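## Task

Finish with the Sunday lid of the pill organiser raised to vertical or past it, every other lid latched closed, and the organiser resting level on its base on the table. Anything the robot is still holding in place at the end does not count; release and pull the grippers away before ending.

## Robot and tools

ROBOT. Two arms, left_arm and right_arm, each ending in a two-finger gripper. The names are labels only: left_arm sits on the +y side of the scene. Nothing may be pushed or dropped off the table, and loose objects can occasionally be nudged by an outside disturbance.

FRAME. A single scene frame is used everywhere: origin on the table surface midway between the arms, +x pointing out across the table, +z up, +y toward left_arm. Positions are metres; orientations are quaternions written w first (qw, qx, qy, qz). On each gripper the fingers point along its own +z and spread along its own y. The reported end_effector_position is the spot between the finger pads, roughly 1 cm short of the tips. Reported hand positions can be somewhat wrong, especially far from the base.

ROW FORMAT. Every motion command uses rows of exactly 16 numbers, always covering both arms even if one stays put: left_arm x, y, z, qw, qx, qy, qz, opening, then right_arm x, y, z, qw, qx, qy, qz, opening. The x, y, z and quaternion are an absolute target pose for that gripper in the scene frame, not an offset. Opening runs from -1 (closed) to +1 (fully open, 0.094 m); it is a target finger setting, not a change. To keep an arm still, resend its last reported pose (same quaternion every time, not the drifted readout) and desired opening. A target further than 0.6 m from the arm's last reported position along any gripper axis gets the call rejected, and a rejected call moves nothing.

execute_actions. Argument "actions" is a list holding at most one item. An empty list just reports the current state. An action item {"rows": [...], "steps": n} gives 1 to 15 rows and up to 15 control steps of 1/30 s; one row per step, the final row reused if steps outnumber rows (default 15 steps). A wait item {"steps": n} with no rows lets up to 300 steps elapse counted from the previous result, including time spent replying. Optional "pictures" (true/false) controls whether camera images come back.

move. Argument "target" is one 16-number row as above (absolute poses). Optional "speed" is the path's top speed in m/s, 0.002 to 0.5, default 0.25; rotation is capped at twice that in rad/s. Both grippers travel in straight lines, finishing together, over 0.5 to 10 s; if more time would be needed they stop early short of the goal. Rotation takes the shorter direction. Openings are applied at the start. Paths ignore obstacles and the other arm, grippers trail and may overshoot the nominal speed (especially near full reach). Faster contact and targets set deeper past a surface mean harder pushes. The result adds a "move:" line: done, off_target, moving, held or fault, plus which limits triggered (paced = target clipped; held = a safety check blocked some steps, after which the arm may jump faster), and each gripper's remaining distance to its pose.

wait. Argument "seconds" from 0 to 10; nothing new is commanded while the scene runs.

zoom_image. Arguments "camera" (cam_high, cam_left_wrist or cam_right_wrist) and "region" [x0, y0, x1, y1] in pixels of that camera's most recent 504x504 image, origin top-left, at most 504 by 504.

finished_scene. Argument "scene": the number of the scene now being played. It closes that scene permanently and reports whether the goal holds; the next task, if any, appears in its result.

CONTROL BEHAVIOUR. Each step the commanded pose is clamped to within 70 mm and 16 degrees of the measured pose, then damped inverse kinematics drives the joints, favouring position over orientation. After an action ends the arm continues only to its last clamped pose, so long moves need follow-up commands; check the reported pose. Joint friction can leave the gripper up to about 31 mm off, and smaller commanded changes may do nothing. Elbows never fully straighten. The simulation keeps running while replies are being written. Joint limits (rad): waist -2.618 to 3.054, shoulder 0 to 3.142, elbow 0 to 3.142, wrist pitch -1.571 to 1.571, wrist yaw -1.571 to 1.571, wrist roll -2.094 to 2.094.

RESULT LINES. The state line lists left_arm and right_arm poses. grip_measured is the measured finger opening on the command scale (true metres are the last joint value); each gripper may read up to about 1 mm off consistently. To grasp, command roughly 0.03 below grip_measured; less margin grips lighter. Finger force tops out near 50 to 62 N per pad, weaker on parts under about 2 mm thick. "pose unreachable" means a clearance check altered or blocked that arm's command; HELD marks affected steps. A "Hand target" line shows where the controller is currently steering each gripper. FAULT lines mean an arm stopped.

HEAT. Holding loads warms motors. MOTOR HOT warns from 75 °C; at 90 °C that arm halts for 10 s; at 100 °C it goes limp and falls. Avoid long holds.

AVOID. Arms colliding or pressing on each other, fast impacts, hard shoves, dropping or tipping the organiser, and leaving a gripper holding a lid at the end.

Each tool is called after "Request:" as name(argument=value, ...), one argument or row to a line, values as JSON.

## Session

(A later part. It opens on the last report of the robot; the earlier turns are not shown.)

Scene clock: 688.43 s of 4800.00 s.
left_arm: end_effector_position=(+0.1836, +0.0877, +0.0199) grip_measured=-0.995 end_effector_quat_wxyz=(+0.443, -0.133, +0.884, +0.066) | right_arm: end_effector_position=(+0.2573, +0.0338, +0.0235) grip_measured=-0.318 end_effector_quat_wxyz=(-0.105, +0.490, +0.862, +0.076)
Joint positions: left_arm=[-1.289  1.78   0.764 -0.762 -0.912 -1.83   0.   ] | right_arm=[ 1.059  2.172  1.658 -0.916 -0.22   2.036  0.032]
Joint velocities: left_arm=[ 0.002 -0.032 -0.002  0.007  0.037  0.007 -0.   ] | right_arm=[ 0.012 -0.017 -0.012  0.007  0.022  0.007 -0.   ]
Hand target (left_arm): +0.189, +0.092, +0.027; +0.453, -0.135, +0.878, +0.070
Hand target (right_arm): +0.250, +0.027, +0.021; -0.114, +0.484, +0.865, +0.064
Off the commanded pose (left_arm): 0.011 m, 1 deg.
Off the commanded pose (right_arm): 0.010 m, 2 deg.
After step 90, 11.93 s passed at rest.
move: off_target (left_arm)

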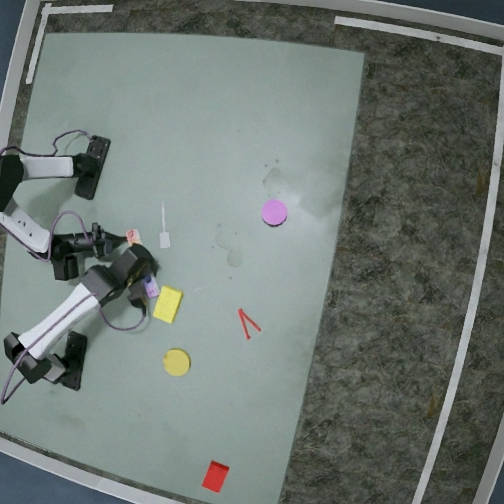

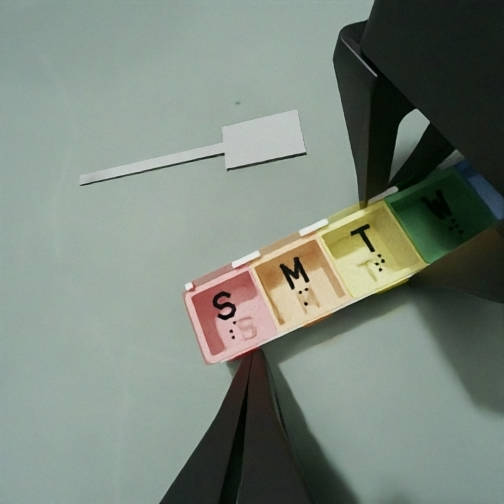

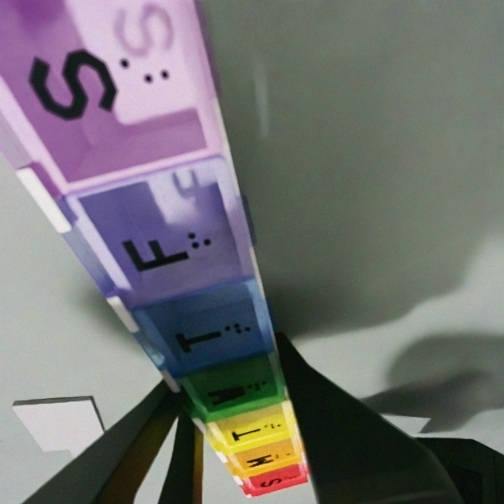

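Request:
move(
  target=[0.188,0.090,0.042,0.453,-0.135,0.877,0.07,-1, 0.250,0.027,0.012,-0.114,0.484,0.865,0.064,-0.5],
  speed=0.015,
)

Request:
zoom_image(
  camera="cam_left_wrist",
  region=[130,200,380,420],
)

Scene clock: 695.77 s of 4800.00 s.
left_arm: end_effector_position=(+0.1849, +0.0926, +0.0341) grip_measured=-0.995 end_effector_quat_wxyz=(+0.451, -0.125, +0.880, +0.077) | right_arm: end_effector_position=(+0.2583, +0.0357, +0.0234) grip_measured=-0.318 end_effector_quat_wxyz=(-0.105, +0.487, +0.863, +0.083)
Joint positions: left_arm=[-1.289  1.744  0.777 -0.835 -0.931 -1.827  0.   ] | right_arm=[ 1.059  2.169  1.651 -0.899 -0.222  2.031  0.032]
Joint velocities: left_arm=[-0.012 -0.007 -0.012 -0.007 -0.007  0.037  0.   ] | right_arm=[-0.022  0.007  0.002 -0.037  0.051  0.007  0.   ]
Hand target (left_arm): +0.188, +0.090, +0.042; +0.454, -0.135, +0.878, +0.070
Hand target (right_arm): +0.250, +0.027, +0.012; -0.114, +0.484, +0.865, +0.064
Off the commanded pose (left_arm): 0.009 m, 1 deg.
Off the commanded pose (right_arm): 0.017 m, 2 deg.
After step 90, 2.47 s passed at rest.
move: off_target (right_arm)

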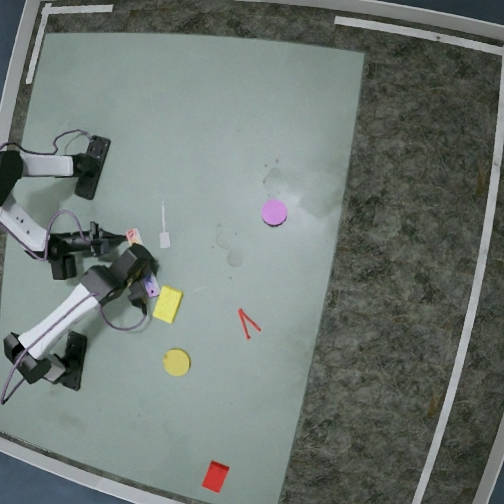

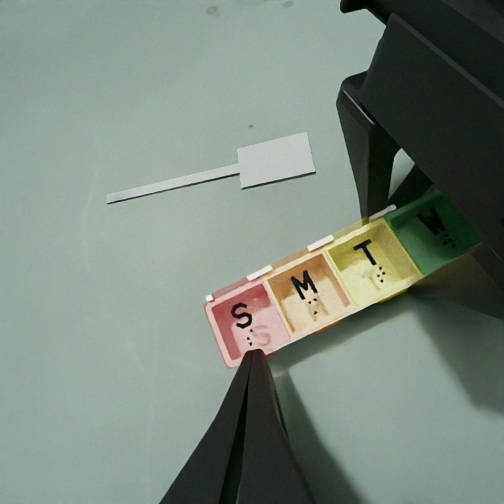

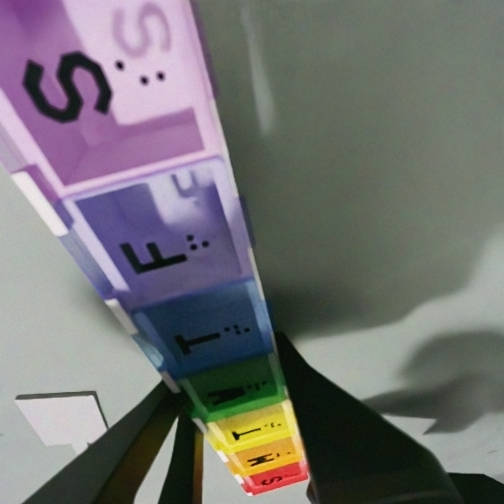

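Region (130, 200, 380, 420) of cam_left_wrist's 504x504 image, scaled by 2.016, with more detail than that image has; it fills the top 444 rows of this view, and the rest is white.

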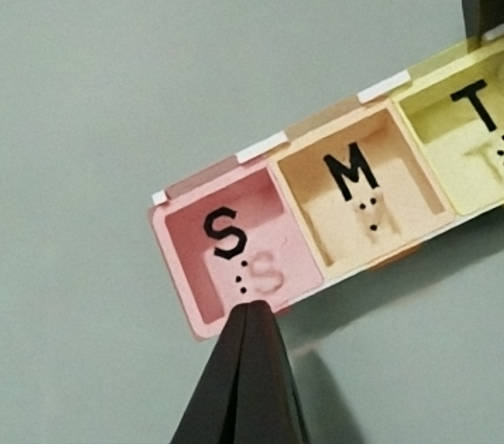

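Request:
move(
  target=[0.13,0.085,0.06,0.2879,0.4792,0.7108,0.4271,-1, 0.252,0.029,0.018,-0.114,0.484,0.865,0.064,-0.5],
  speed=0.1,
)

Scene clock: 729.80 s of 4800.00 s.
left_arm: end_effector_position=(+0.1349, +0.0870, +0.0656) grip_measured=-0.995 end_effector_quat_wxyz=(+0.299, +0.467, +0.718, +0.421) | right_arm: end_effector_position=(+0.2583, +0.0357, +0.0234) grip_measured=-0.318 end_effector_quat_wxyz=(-0.105, +0.487, +0.863, +0.083)
Joint positions: left_arm=[-1.527  1.913  0.983 -1.355 -0.906 -0.872  0.   ] | right_arm=[ 1.059  2.169  1.651 -0.899 -0.222  2.031  0.032]
Joint velocities: left_arm=[ 0.002  0.002  0.002 -0.007  0.051 -0.037 -0.001] | right_arm=[-0.022  0.012 -0.012 -0.022 -0.051 -0.125 -0.   ]
Hand target (left_arm): +0.131, +0.085, +0.062; +0.289, +0.476, +0.711, +0.430
Hand target (right_arm): +0.252, +0.029, +0.018; -0.114, +0.484, +0.865, +0.064
Off the commanded pose (left_arm): 0.008 m, 2 deg.
Off the commanded pose (right_arm): 0.011 m, 2 deg.
After step 90, 23.10 s passed at rest.
move: off_target (right_arm)

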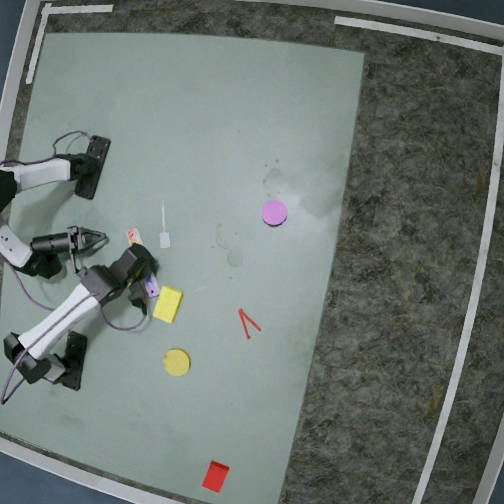

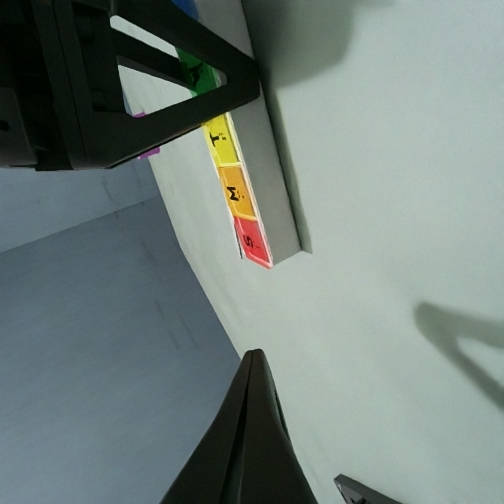

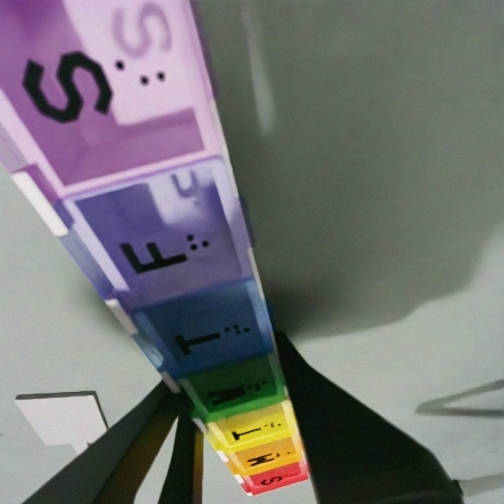

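Request:
move(
  target=[0.162,0.090,0.008,0.2879,0.4792,0.7108,0.4271,-1, 0.254,0.031,0.018,-0.114,0.484,0.865,0.064,-0.5],
  speed=0.05,
)

Scene clock: 736.93 s of 4800.00 s.
left_arm: end_effector_position=(+0.1585, +0.0816, +0.0162) grip_measured=-0.995 end_effector_quat_wxyz=(+0.296, +0.476, +0.719, +0.412) | right_arm: end_effector_position=(+0.2583, +0.0357, +0.0234) grip_measured=-0.318 end_effector_quat_wxyz=(-0.105, +0.487, +0.863, +0.083)
Joint positions: left_arm=[-1.431  2.007  0.909 -1.044 -0.956 -0.704  0.   ] | right_arm=[ 1.059  2.169  1.651 -0.899 -0.222  2.031  0.032]
Joint velocities: left_arm=[-0.012 -0.002 -0.002  0.022  0.022 -0.066 -0.   ] | right_arm=[ 0.012 -0.002  0.002 -0.051 -0.066 -0.007  0.001]
Hand target (left_arm): +0.161, +0.090, +0.008; +0.287, +0.480, +0.711, +0.426
Hand target (right_arm): +0.254, +0.031, +0.018; -0.114, +0.484, +0.865, +0.064
Off the commanded pose (left_arm): 0.012 m, 2 deg.
Off the commanded pose (right_arm): 0.008 m, 2 deg.
After step 90, 2.40 s passed at rest.
move: off_target (left_arm)

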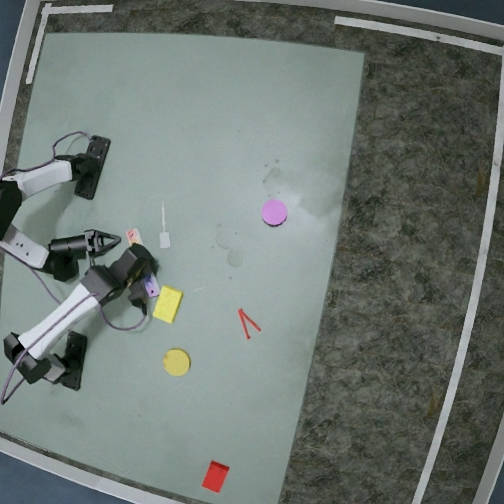

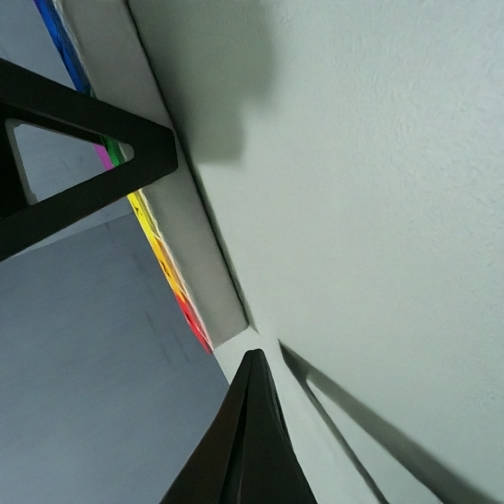

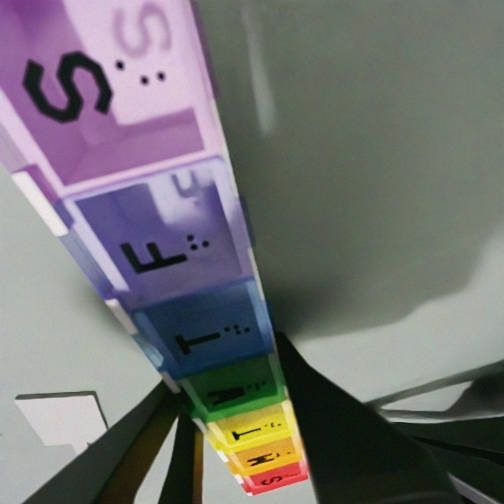

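Request:
zoom_image(
  camera="cam_high",
  region=[70,200,170,280],
)

Request:
zoom_image(
  camera="cam_left_wrist",
  region=[130,230,330,400],
)

Region (70, 200, 170, 280) of cam_high's 504x504 image, scaled by 5.040, with more detail than that image has; it fills the top 403 rows of this view, and the rest is white.

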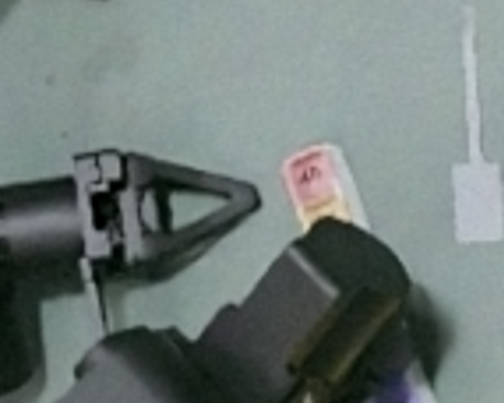

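Region (130, 230, 330, 400) of cam_left_wrist's 504x504 image, scaled by 2.520, with more detail than that image has; it fills the top 428 rows of this view, and the rest is white.

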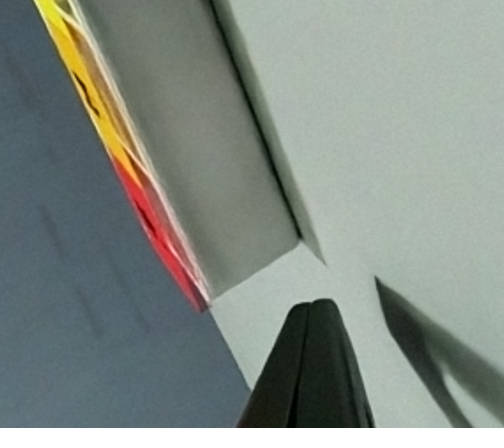

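Request:
move(
  target=[0.176,0.097,0.010,0.2879,0.4792,0.7108,0.4271,-1, 0.256,0.033,0.018,-0.114,0.484,0.865,0.064,-0.5],
  speed=0.03,
)

Request:
zoom_image(
  camera="cam_high",
  region=[70,200,170,280],
)

Request:
zoom_image(
  camera="cam_left_wrist",
  region=[130,230,330,400],
)

Scene clock: 761.53 s of 4800.00 s.
left_arm: end_effector_position=(+0.1748, +0.0902, +0.0153) grip_measured=-0.995 end_effector_quat_wxyz=(+0.296, +0.481, +0.703, +0.433) | right_arm: end_effector_position=(+0.2578, +0.0351, +0.0235) grip_measured=-0.318 end_effector_quat_wxyz=(-0.106, +0.486, +0.864, +0.077)
Joint positions: left_arm=[-1.376  2.007  0.872 -0.988 -1.012 -0.628  0.   ] | right_arm=[ 1.059  2.176  1.664 -0.917 -0.222  2.026  0.032]
Joint velocities: left_arm=[ 0.017  0.017  0.007  0.022 -0.037 -0.037  0.   ] | right_arm=[-0.002  0.017 -0.002 -0.022 -0.022  0.037 -0.   ]
Hand target (left_arm): +0.175, +0.097, +0.010; +0.288, +0.479, +0.711, +0.427
Hand target (right_arm): +0.256, +0.033, +0.018; -0.114, +0.484, +0.865, +0.064
Off the commanded pose (left_arm): 0.009 m, 1 deg.
Off the commanded pose (right_arm): 0.006 m, 2 deg.
After step 90, 20.47 s passed at rest.
move: done

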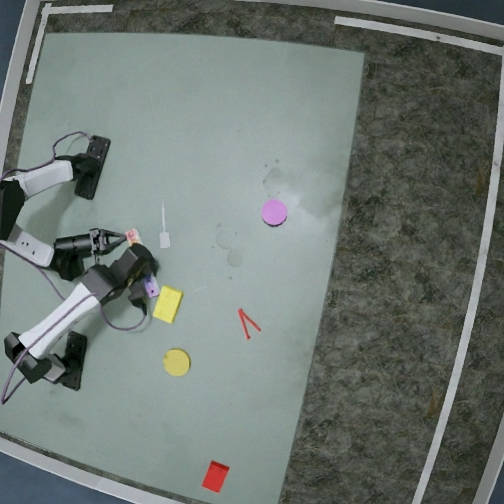

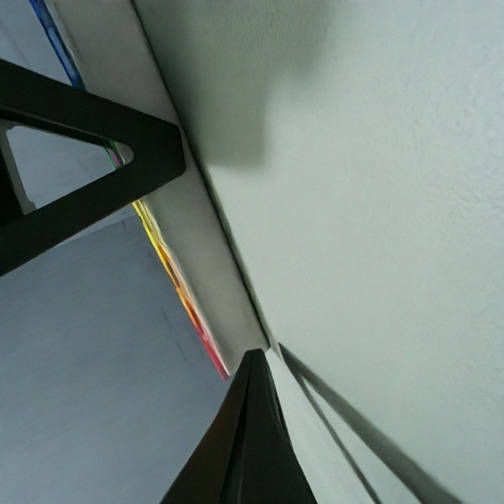

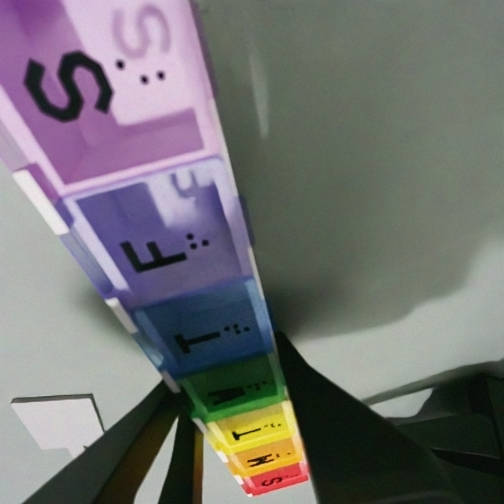

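Region (70, 200, 170, 280) of cam_high's 504x504 image, scaled by 5.040, with more detail than that image has; it fills the top 403 rows of this view, and the rest is white.

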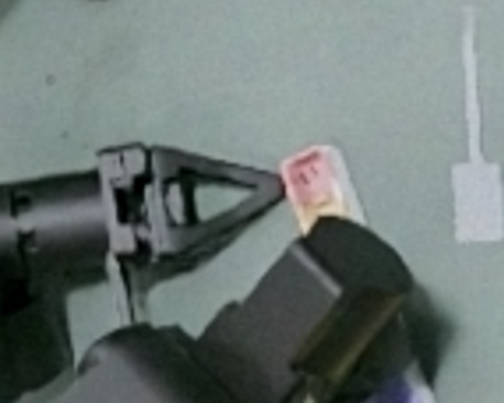

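Region (130, 230, 330, 400) of cam_left_wrist's 504x504 image, scaled by 2.520, with more detail than that image has; it fills the top 428 rows of this view, and the rest is white.

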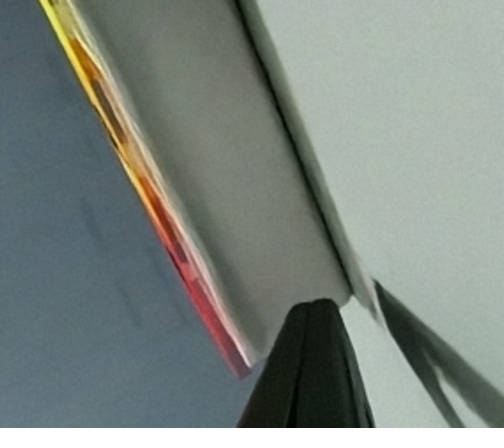

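Request:
move(
  target=[0.181,0.093,0.030,0.2879,0.4792,0.7108,0.4271,-1, 0.256,0.033,0.014,-0.114,0.484,0.865,0.064,-0.5],
  speed=0.015,
)

Request:
zoom_image(
  camera="cam_high",
  region=[70,200,170,280],
)

Request:
zoom_image(
  camera="cam_left_wrist",
  region=[130,230,330,400],
)

Scene clock: 776.47 s of 4800.00 s.
left_arm: end_effector_position=(+0.1800, +0.0889, +0.0271) grip_measured=-0.995 end_effector_quat_wxyz=(+0.297, +0.479, +0.708, +0.425) | right_arm: end_effector_position=(+0.2578, +0.0351, +0.0235) grip_measured=-0.318 end_effector_quat_wxyz=(-0.106, +0.486, +0.864, +0.077)
Joint positions: left_arm=[-1.353  1.949  0.871 -0.993 -1.017 -0.586  0.   ] | right_arm=[ 1.059  2.176  1.664 -0.917 -0.222  2.026  0.032]
Joint velocities: left_arm=[ 0.007  0.007 -0.007 -0.007  0.007  0.051 -0.001] | right_arm=[ 0.002  0.002 -0.017 -0.037 -0.022  0.125 -0.   ]
Hand target (left_arm): +0.181, +0.093, +0.030; +0.288, +0.479, +0.711, +0.427
Hand target (right_arm): +0.256, +0.033, +0.014; -0.114, +0.484, +0.865, +0.064
Off the commanded pose (left_arm): 0.005 m, 1 deg.
Off the commanded pose (right_arm): 0.010 m, 2 deg.
After step 90, 10.63 s passed at rest.
move: done

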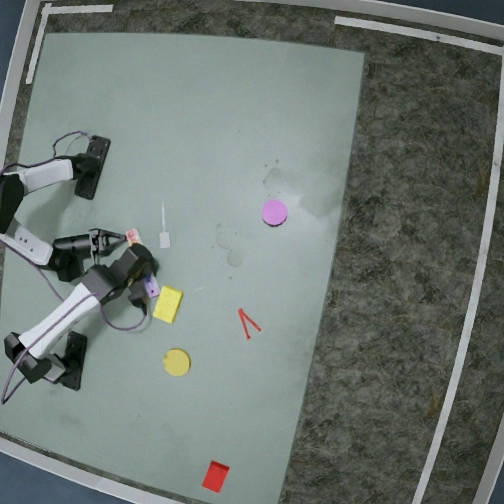

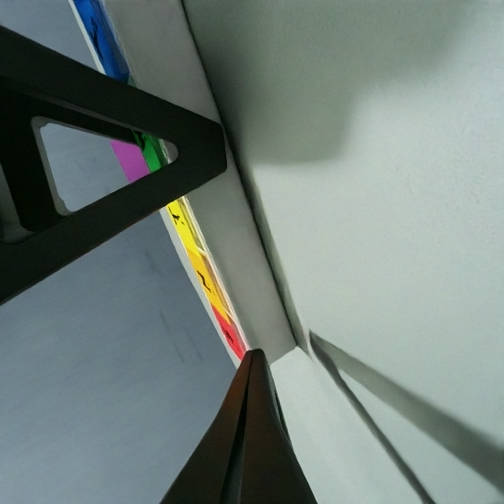

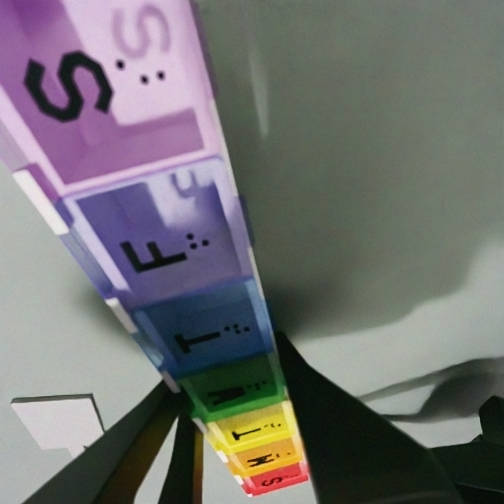

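Region (70, 200, 170, 280) of cam_high's 504x504 image, scaled by 5.040, with more detail than that image has; it fills the top 403 rows of this view, and the rest is white.

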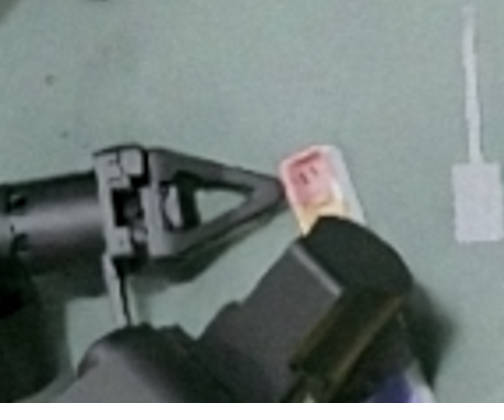

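Region (130, 230, 330, 400) of cam_left_wrist's 504x504 image, scaled by 2.520, with more detail than that image has; it fills the top 428 rows of this view, and the rest is white.

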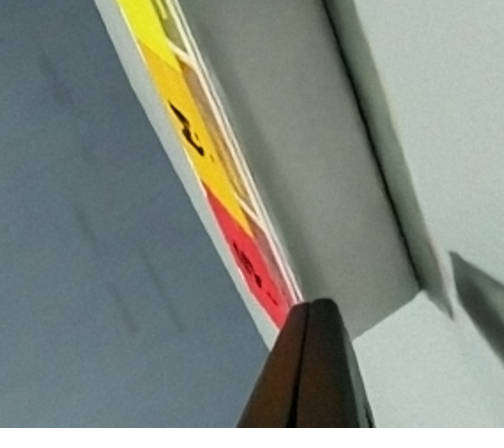

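Request:
move(
  target=[0.178,0.100,0.008,0.2879,0.4792,0.7108,0.4271,-1, 0.256,0.033,0.016,-0.114,0.484,0.865,0.064,-0.5],
  speed=0.03,
)

Request:
move(
  target=[0.190,0.104,0.010,0.2879,0.4792,0.7108,0.4271,-1, 0.256,0.033,0.016,-0.114,0.484,0.865,0.064,-0.5],
  speed=0.015,
)

Request:
zoom_image(
  camera="cam_high",
  region=[70,200,170,280],
)

Request:
zoom_image(
  camera="cam_left_wrist",
  region=[130,230,330,400],
)

Scene clock: 785.90 s of 4800.00 s.
left_arm: end_effector_position=(+0.1795, +0.0913, +0.0209) grip_measured=-0.995 end_effector_quat_wxyz=(+0.301, +0.476, +0.713, +0.418) | right_arm: end_effector_position=(+0.2578, +0.0351, +0.0235) grip_measured=-0.318 end_effector_quat_wxyz=(-0.106, +0.486, +0.864, +0.077)
Joint positions: left_arm=[-1.353  1.949  0.846 -0.948 -1.014 -0.588  0.   ] | right_arm=[ 1.059  2.176  1.664 -0.917 -0.222  2.026  0.032]
Joint velocities: left_arm=[ 0.007  0.002 -0.002 -0.007  0.037  0.037 -0.   ] | right_arm=[-0.017  0.007  0.002  0.022 -0.037  0.037  0.001]
Hand target (left_arm): +0.178, +0.100, +0.009; +0.288, +0.479, +0.711, +0.427
Hand target (right_arm): +0.256, +0.033, +0.016; -0.114, +0.484, +0.865, +0.064
Off the commanded pose (left_arm): 0.016 m, 2 deg.
Off the commanded pose (right_arm): 0.008 m, 2 deg.
After step 90, 5.47 s passed at rest.
move: off_target (left_arm)

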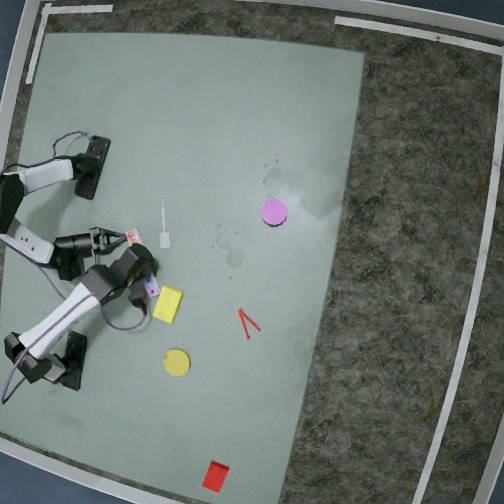

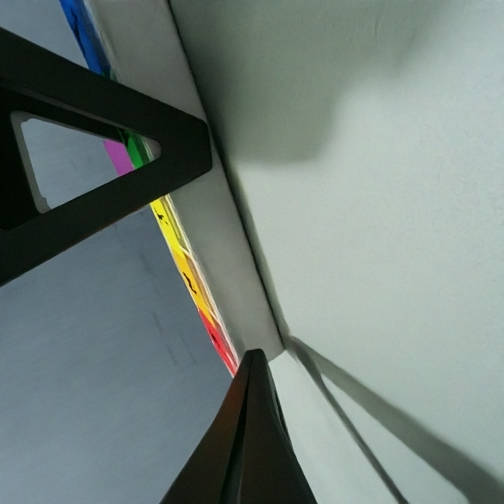

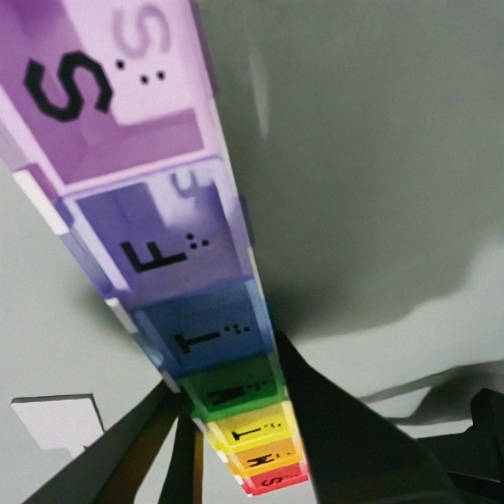

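Scene clock: 787.43 s of 4800.00 s.
left_arm: end_effector_position=(+0.1863, +0.0921, +0.0129) grip_measured=-0.995 end_effector_quat_wxyz=(+0.297, +0.478, +0.716, +0.413) | right_arm: end_effector_position=(+0.2596, +0.0357, +0.0237) grip_measured=-0.318 end_effector_quat_wxyz=(-0.105, +0.488, +0.863, +0.080)
Joint positions: left_arm=[-1.321  1.949  0.823 -0.865 -1.014 -0.52   0.   ] | right_arm=[ 1.057  2.176  1.664 -0.911 -0.222  2.03   0.032]
Joint velocities: left_arm=[ 0.012 -0.022  0.012  0.081  0.081 -0.022 -0.001] | right_arm=[ 0.007 -0.002 -0.002  0.037  0.051 -0.037 -0.001]
Hand target (left_arm): +0.189, +0.104, +0.010; +0.288, +0.479, +0.711, +0.427
Hand target (right_arm): +0.256, +0.033, +0.016; -0.114, +0.484, +0.865, +0.064
Off the commanded pose (left_arm): 0.013 m, 2 deg.
Off the commanded pose (right_arm): 0.009 m, 2 deg.
move: off_target (left_arm)

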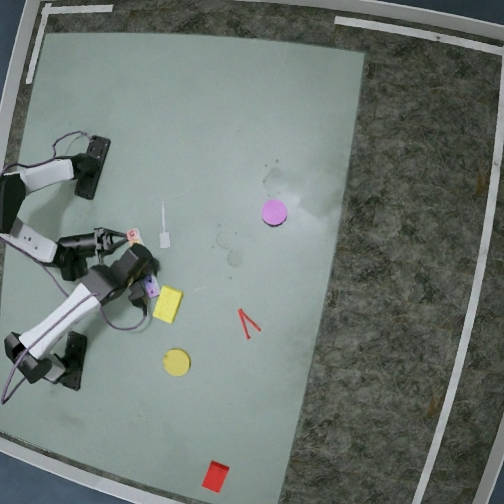

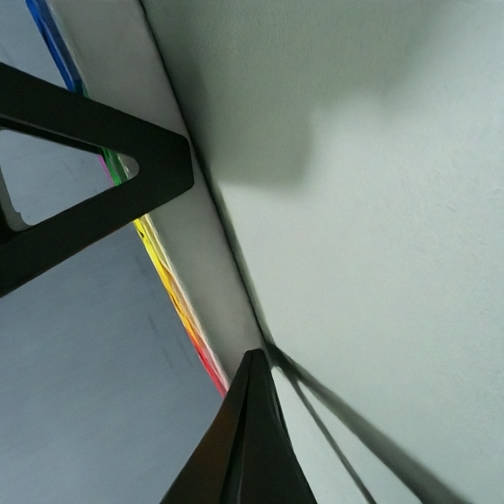

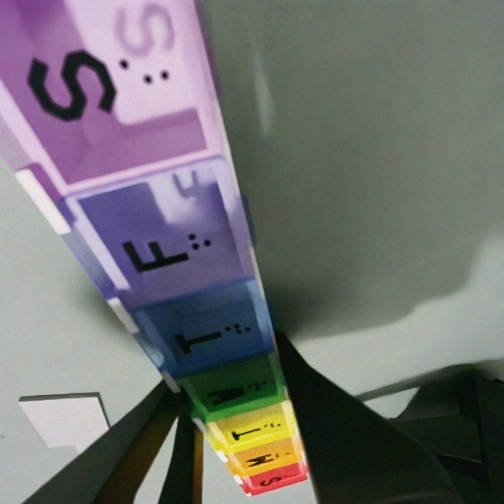

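Region (70, 200, 170, 280) of cam_high's 504x504 image, scaled by 5.040, with more detail than that image has; it fills the top 403 rows of this view, and the rest is white.

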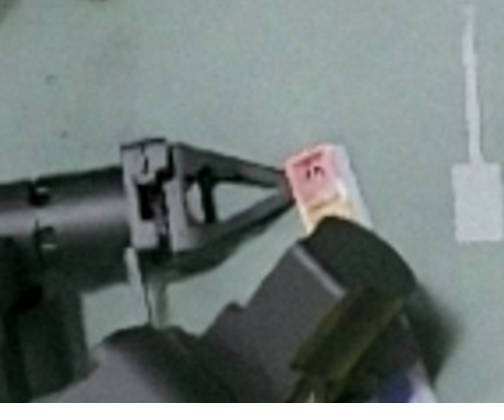

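Region (130, 230, 330, 400) of cam_left_wrist's 504x504 image, scaled by 2.520, with more detail than that image has; it fills the top 428 rows of this view, and the rest is white.

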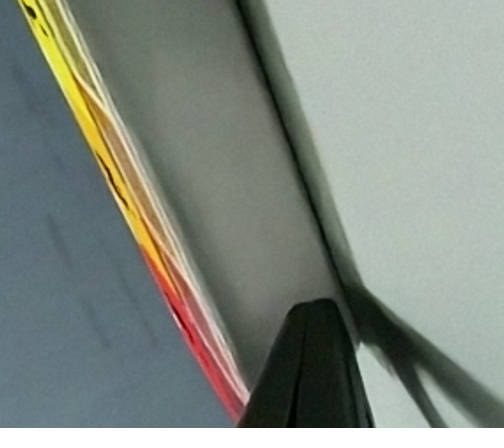

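Request:
move(
  target=[0.191,0.097,0.032,0.2879,0.4792,0.7108,0.4271,-1, 0.256,0.033,0.014,-0.114,0.484,0.865,0.064,-0.5],
  speed=0.015,
)

Request:
zoom_image(
  camera="cam_high",
  region=[70,200,170,280],
)

Request:
zoom_image(
  camera="cam_left_wrist",
  region=[130,230,330,400],
)

Scene clock: 794.67 s of 4800.00 s.
left_arm: end_effector_position=(+0.1856, +0.0962, +0.0215) grip_measured=-0.995 end_effector_quat_wxyz=(+0.291, +0.483, +0.713, +0.418) | right_arm: end_effector_position=(+0.2606, +0.0368, +0.0239) grip_measured=-0.318 end_effector_quat_wxyz=(-0.105, +0.490, +0.862, +0.083)
Joint positions: left_arm=[-1.321  1.918  0.822 -0.91  -1.011 -0.514  0.   ] | right_arm=[ 1.057  2.176  1.664 -0.905 -0.22   2.035  0.032]
Joint velocities: left_arm=[ 0.002  0.027 -0.002 -0.051 -0.037  0.022  0.   ] | right_arm=[ 0.002 -0.002 -0.007  0.007 -0.037 -0.007 -0.   ]
Hand target (left_arm): +0.191, +0.097, +0.031; +0.288, +0.479, +0.711, +0.427
Hand target (right_arm): +0.256, +0.033, +0.014; -0.114, +0.484, +0.865, +0.064
Off the commanded pose (left_arm): 0.012 m, 1 deg.
Off the commanded pose (right_arm): 0.012 m, 3 deg.
After step 90, 2.63 s passed at rest.
move: off_target (left_arm, right_arm)

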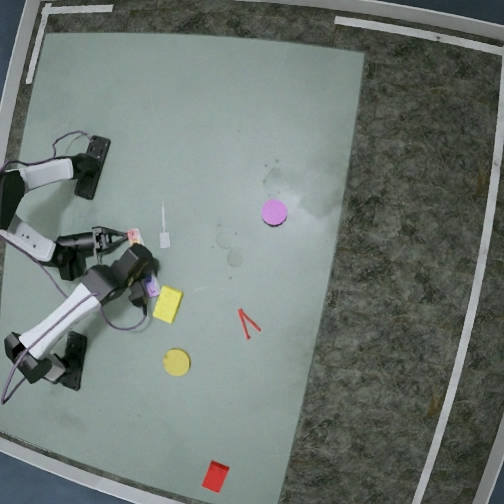

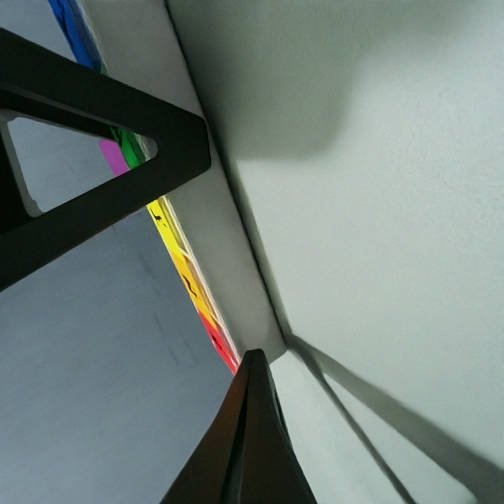

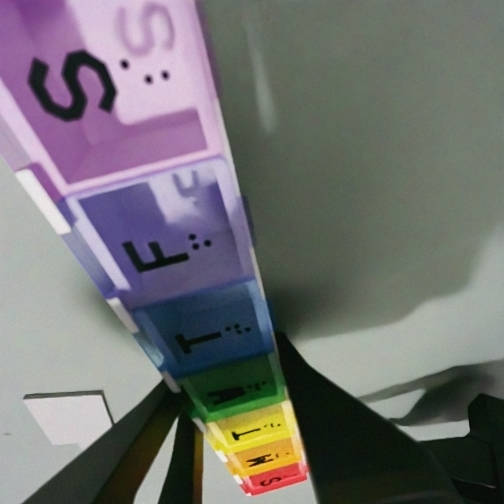

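Region (70, 200, 170, 280) of cam_high's 504x504 image, scaled by 5.040, with more detail than that image has; it fills the top 403 rows of this view, and the rest is white.

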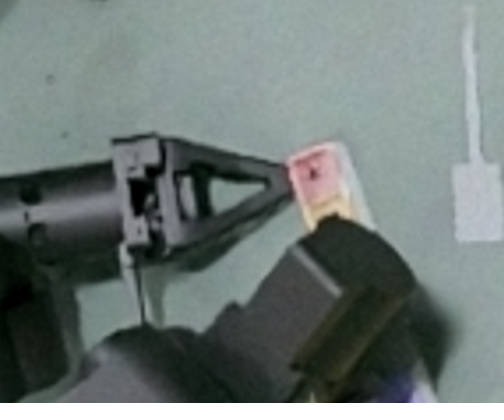

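Region (130, 230, 330, 400) of cam_left_wrist's 504x504 image, scaled by 2.520, with more detail than that image has; it fills the top 428 rows of this view, and the rest is white.

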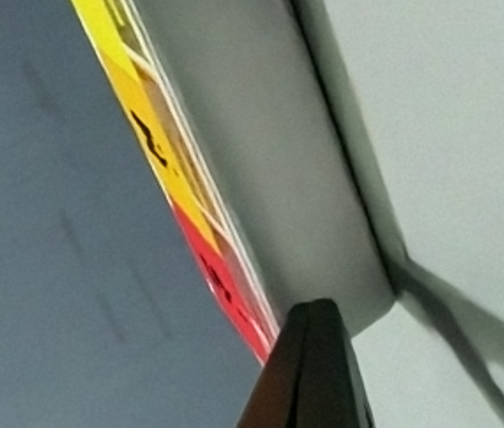

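Request:
move(
  target=[0.190,0.097,0.046,0.2879,0.4792,0.7108,0.4271,-1, 0.254,0.031,0.004,-0.114,0.484,0.865,0.064,-0.5],
  speed=0.015,
)

Request:
zoom_image(
  camera="cam_high",
  region=[70,200,170,280],
)

Request:
zoom_image(
  camera="cam_left_wrist",
  region=[130,230,330,400],
)

Scene clock: 813.33 s of 4800.00 s.
left_arm: end_effector_position=(+0.1868, +0.1002, +0.0385) grip_measured=-0.995 end_effector_quat_wxyz=(+0.283, +0.485, +0.707, +0.430) | right_arm: end_effector_position=(+0.2615, +0.0380, +0.0238) grip_measured=-0.318 end_effector_quat_wxyz=(-0.104, +0.488, +0.862, +0.086)
Joint positions: left_arm=[-1.315  1.876  0.843 -1.003 -1.016 -0.514  0.   ] | right_arm=[ 1.057  2.177  1.664 -0.899 -0.22   2.032  0.032]
Joint velocities: left_arm=[-0.007 -0.002 -0.002 -0.095  0.066  0.007  0.   ] | right_arm=[ 0.012 -0.012  0.007 -0.007  0.007 -0.022 -0.001]
Hand target (left_arm): +0.190, +0.097, +0.046; +0.288, +0.479, +0.711, +0.427
Hand target (right_arm): +0.254, +0.031, +0.004; -0.114, +0.484, +0.865, +0.064
Off the commanded pose (left_arm): 0.009 m, 1 deg.
Off the commanded pose (right_arm): 0.022 m, 3 deg.
After step 90, 13.77 s passed at rest.
move: off_target (right_arm)

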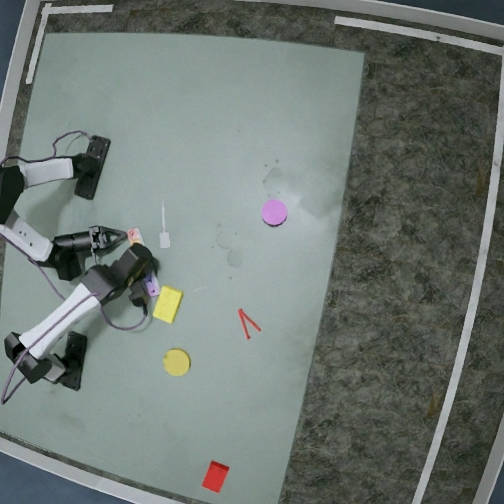

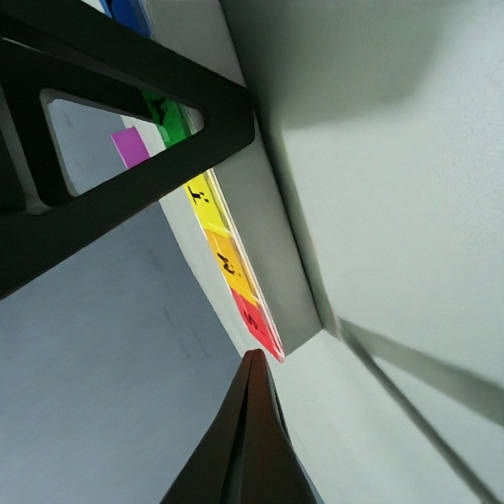

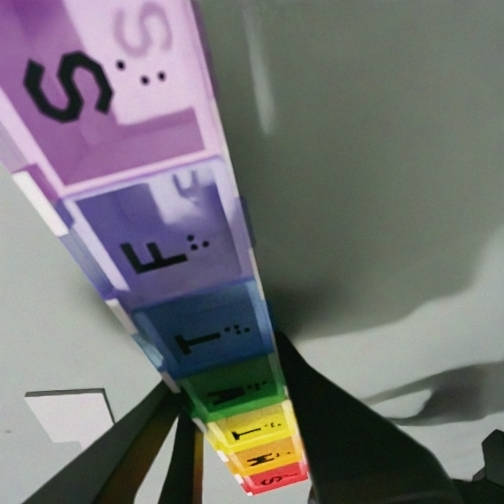

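Region (70, 200, 170, 280) of cam_high's 504x504 image, scaled by 5.040, with more detail than that image has; it fills the top 403 rows of this view, and the rest is white.

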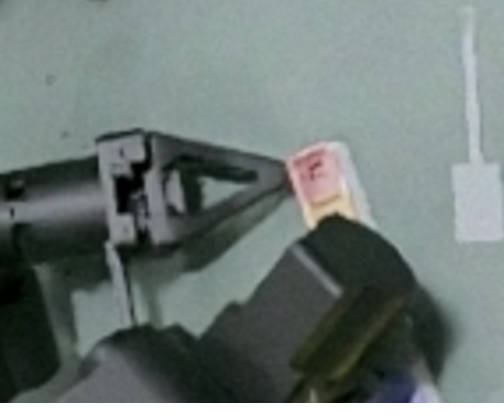

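Region (130, 230, 330, 400) of cam_left_wrist's 504x504 image, scaled by 2.520, with more detail than that image has; it fills the top 428 rows of this view, and the rest is white.

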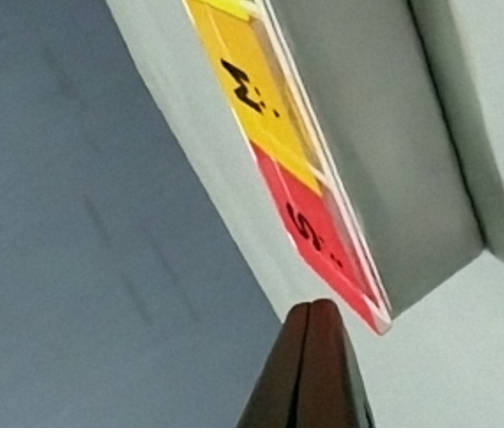

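Request:
move(
  target=[0.170,0.095,0.030,0.2879,0.4792,0.7108,0.4271,-1, 0.256,0.033,0.014,-0.114,0.484,0.865,0.064,-0.5],
  speed=0.05,
)

Request:
move(
  target=[0.174,0.102,0.002,0.2879,0.4792,0.7108,0.4271,-1, 0.256,0.033,0.014,-0.114,0.484,0.865,0.064,-0.5],
  speed=0.05,
)

Request:
move(
  target=[0.200,0.112,0.008,0.2879,0.4792,0.7108,0.4271,-1, 0.246,0.027,0.012,-0.114,0.484,0.865,0.064,-0.5],
  speed=0.015,
)

Request:
zoom_image(
  camera="cam_high",
  region=[70,200,170,280],
)

Scene clock: 836.27 s of 4800.00 s.
left_arm: end_effector_position=(+0.1735, +0.0970, +0.0344) grip_measured=-0.995 end_effector_quat_wxyz=(+0.297, +0.474, +0.713, +0.423) | right_arm: end_effector_position=(+0.2609, +0.0375, +0.0237) grip_measured=-0.318 end_effector_quat_wxyz=(-0.105, +0.486, +0.864, +0.085)
Joint positions: left_arm=[-1.375  1.913  0.855 -1.047 -0.999 -0.637  0.   ] | right_arm=[ 1.057  2.177  1.664 -0.902 -0.221  2.026  0.032]
Joint velocities: left_arm=[-0.012  0.017 -0.007 -0.007  0.051  0.051 -0.   ] | right_arm=[-0.002 -0.012 -0.012 -0.007 -0.051  0.007 -0.   ]
Hand target (left_arm): +0.170, +0.095, +0.031; +0.288, +0.479, +0.710, +0.428
Hand target (right_arm): +0.256, +0.033, +0.014; -0.114, +0.484, +0.865, +0.064
Off the commanded pose (left_arm): 0.006 m, 1 deg.
Off the commanded pose (right_arm): 0.012 m, 3 deg.
After step 90, 18.93 s passed at rest.
move: off_target (right_arm)

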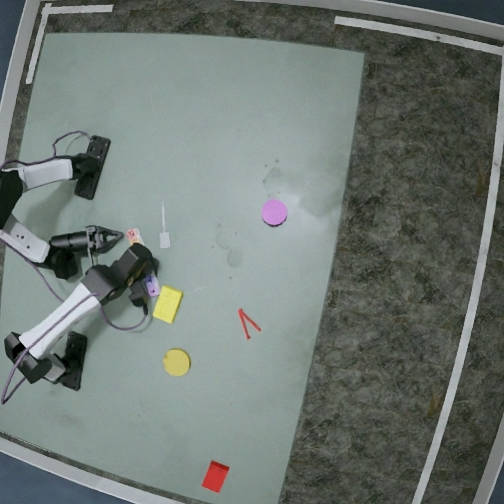

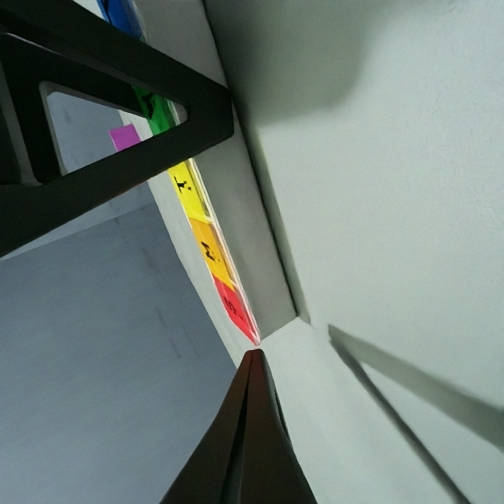

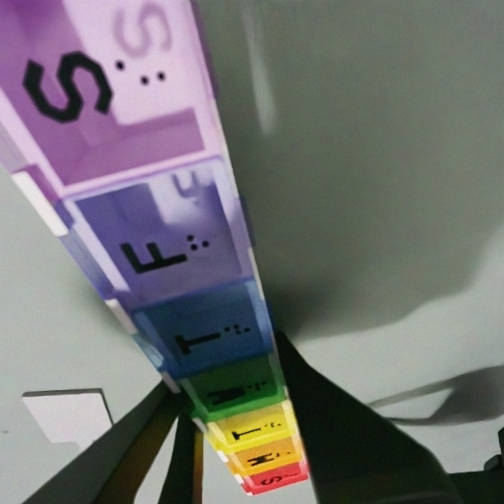

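Scene clock: 837.23 s of 4800.00 s.
left_arm: end_effector_position=(+0.1736, +0.0949, +0.0133) grip_measured=-0.995 end_effector_quat_wxyz=(+0.298, +0.475, +0.713, +0.420) | right_arm: end_effector_position=(+0.2609, +0.0375, +0.0237) grip_measured=-0.318 end_effector_quat_wxyz=(-0.105, +0.486, +0.864, +0.085)
Joint positions: left_arm=[-1.375  1.979  0.837 -0.951 -1.    -0.63   0.   ] | right_arm=[ 1.057  2.177  1.664 -0.902 -0.221  2.026  0.032]
Joint velocities: left_arm=[-0.007 -0.002 -0.002  0.037  0.022  0.066 -0.   ] | right_arm=[ 0.012 -0.002 -0.007  0.095  0.037  0.066  0.   ]
Hand target (left_arm): +0.174, +0.102, +0.003; +0.288, +0.479, +0.711, +0.427
Hand target (right_arm): +0.256, +0.033, +0.014; -0.114, +0.484, +0.865, +0.064
Off the commanded pose (left_arm): 0.013 m, 2 deg.
Off the commanded pose (right_arm): 0.012 m, 3 deg.
move: off_target (left_arm, right_arm)

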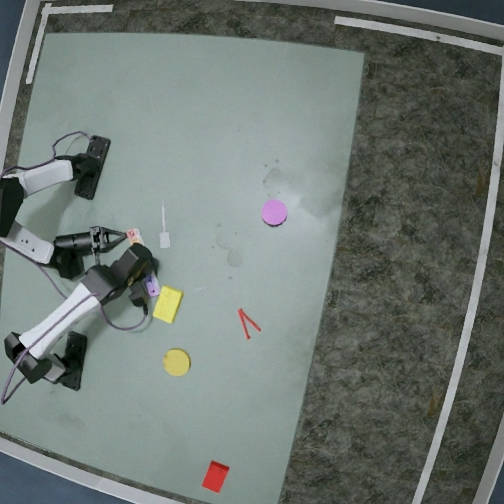

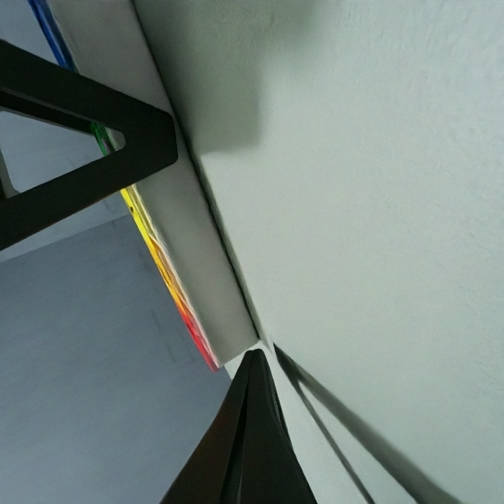

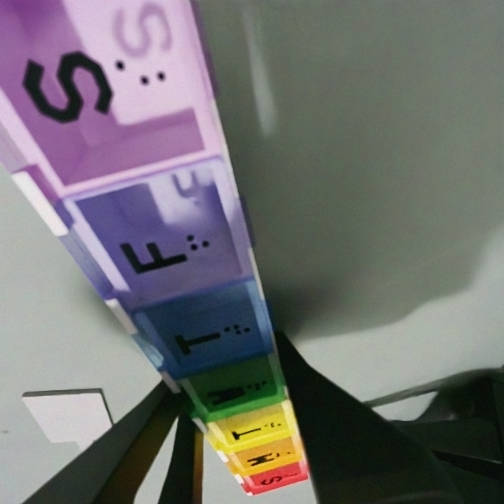

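Scene clock: 839.57 s of 4800.00 s.
left_arm: end_effector_position=(+0.1946, +0.0994, +0.0113) grip_measured=-0.995 end_effector_quat_wxyz=(+0.296, +0.480, +0.715, +0.414) | right_arm: end_effector_position=(+0.2660, +0.0399, +0.0243) grip_measured=-0.318 end_effector_quat_wxyz=(-0.096, +0.496, +0.857, +0.100)
Joint positions: left_arm=[-1.283  1.923  0.78  -0.793 -1.028 -0.449  0.   ] | right_arm=[ 1.057  2.164  1.642 -0.858 -0.203  2.053  0.032]
Joint velocities: left_arm=[-0.012  0.012  0.007  0.022 -0.022 -0.051 -0.   ] | right_arm=[-0.002  0.007 -0.012  0.037 -0.007 -0.022  0.   ]
Hand target (left_arm): +0.199, +0.112, +0.008; +0.287, +0.480, +0.711, +0.426
Hand target (right_arm): +0.247, +0.028, +0.012; -0.114, +0.485, +0.865, +0.064
Off the commanded pose (left_arm): 0.014 m, 2 deg.
Off the commanded pose (right_arm): 0.027 m, 5 deg.
move: off_target (left_arm, right_arm)

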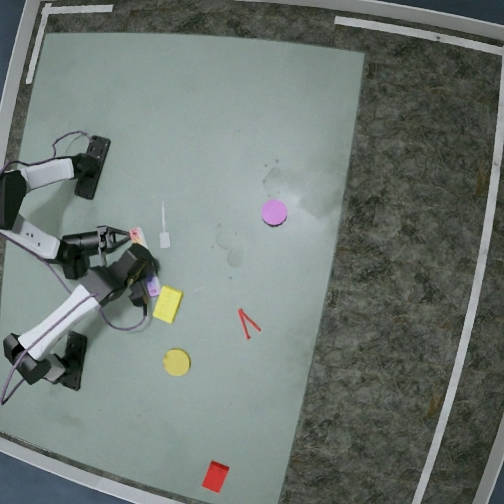

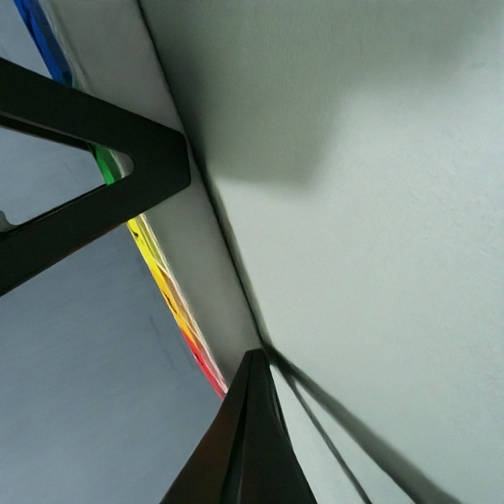

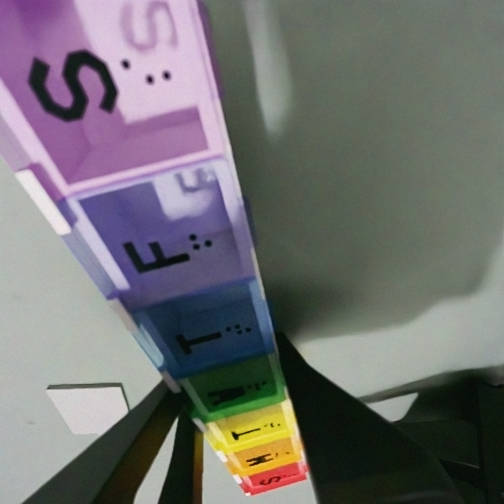

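Region (70, 200, 170, 280) of cam_high's 504x504 image, scaled by 5.040, with more detail than that image has; it fills the top 403 rows of this view, and the rest is white.

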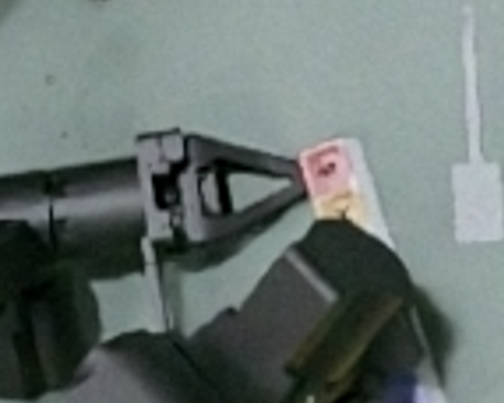

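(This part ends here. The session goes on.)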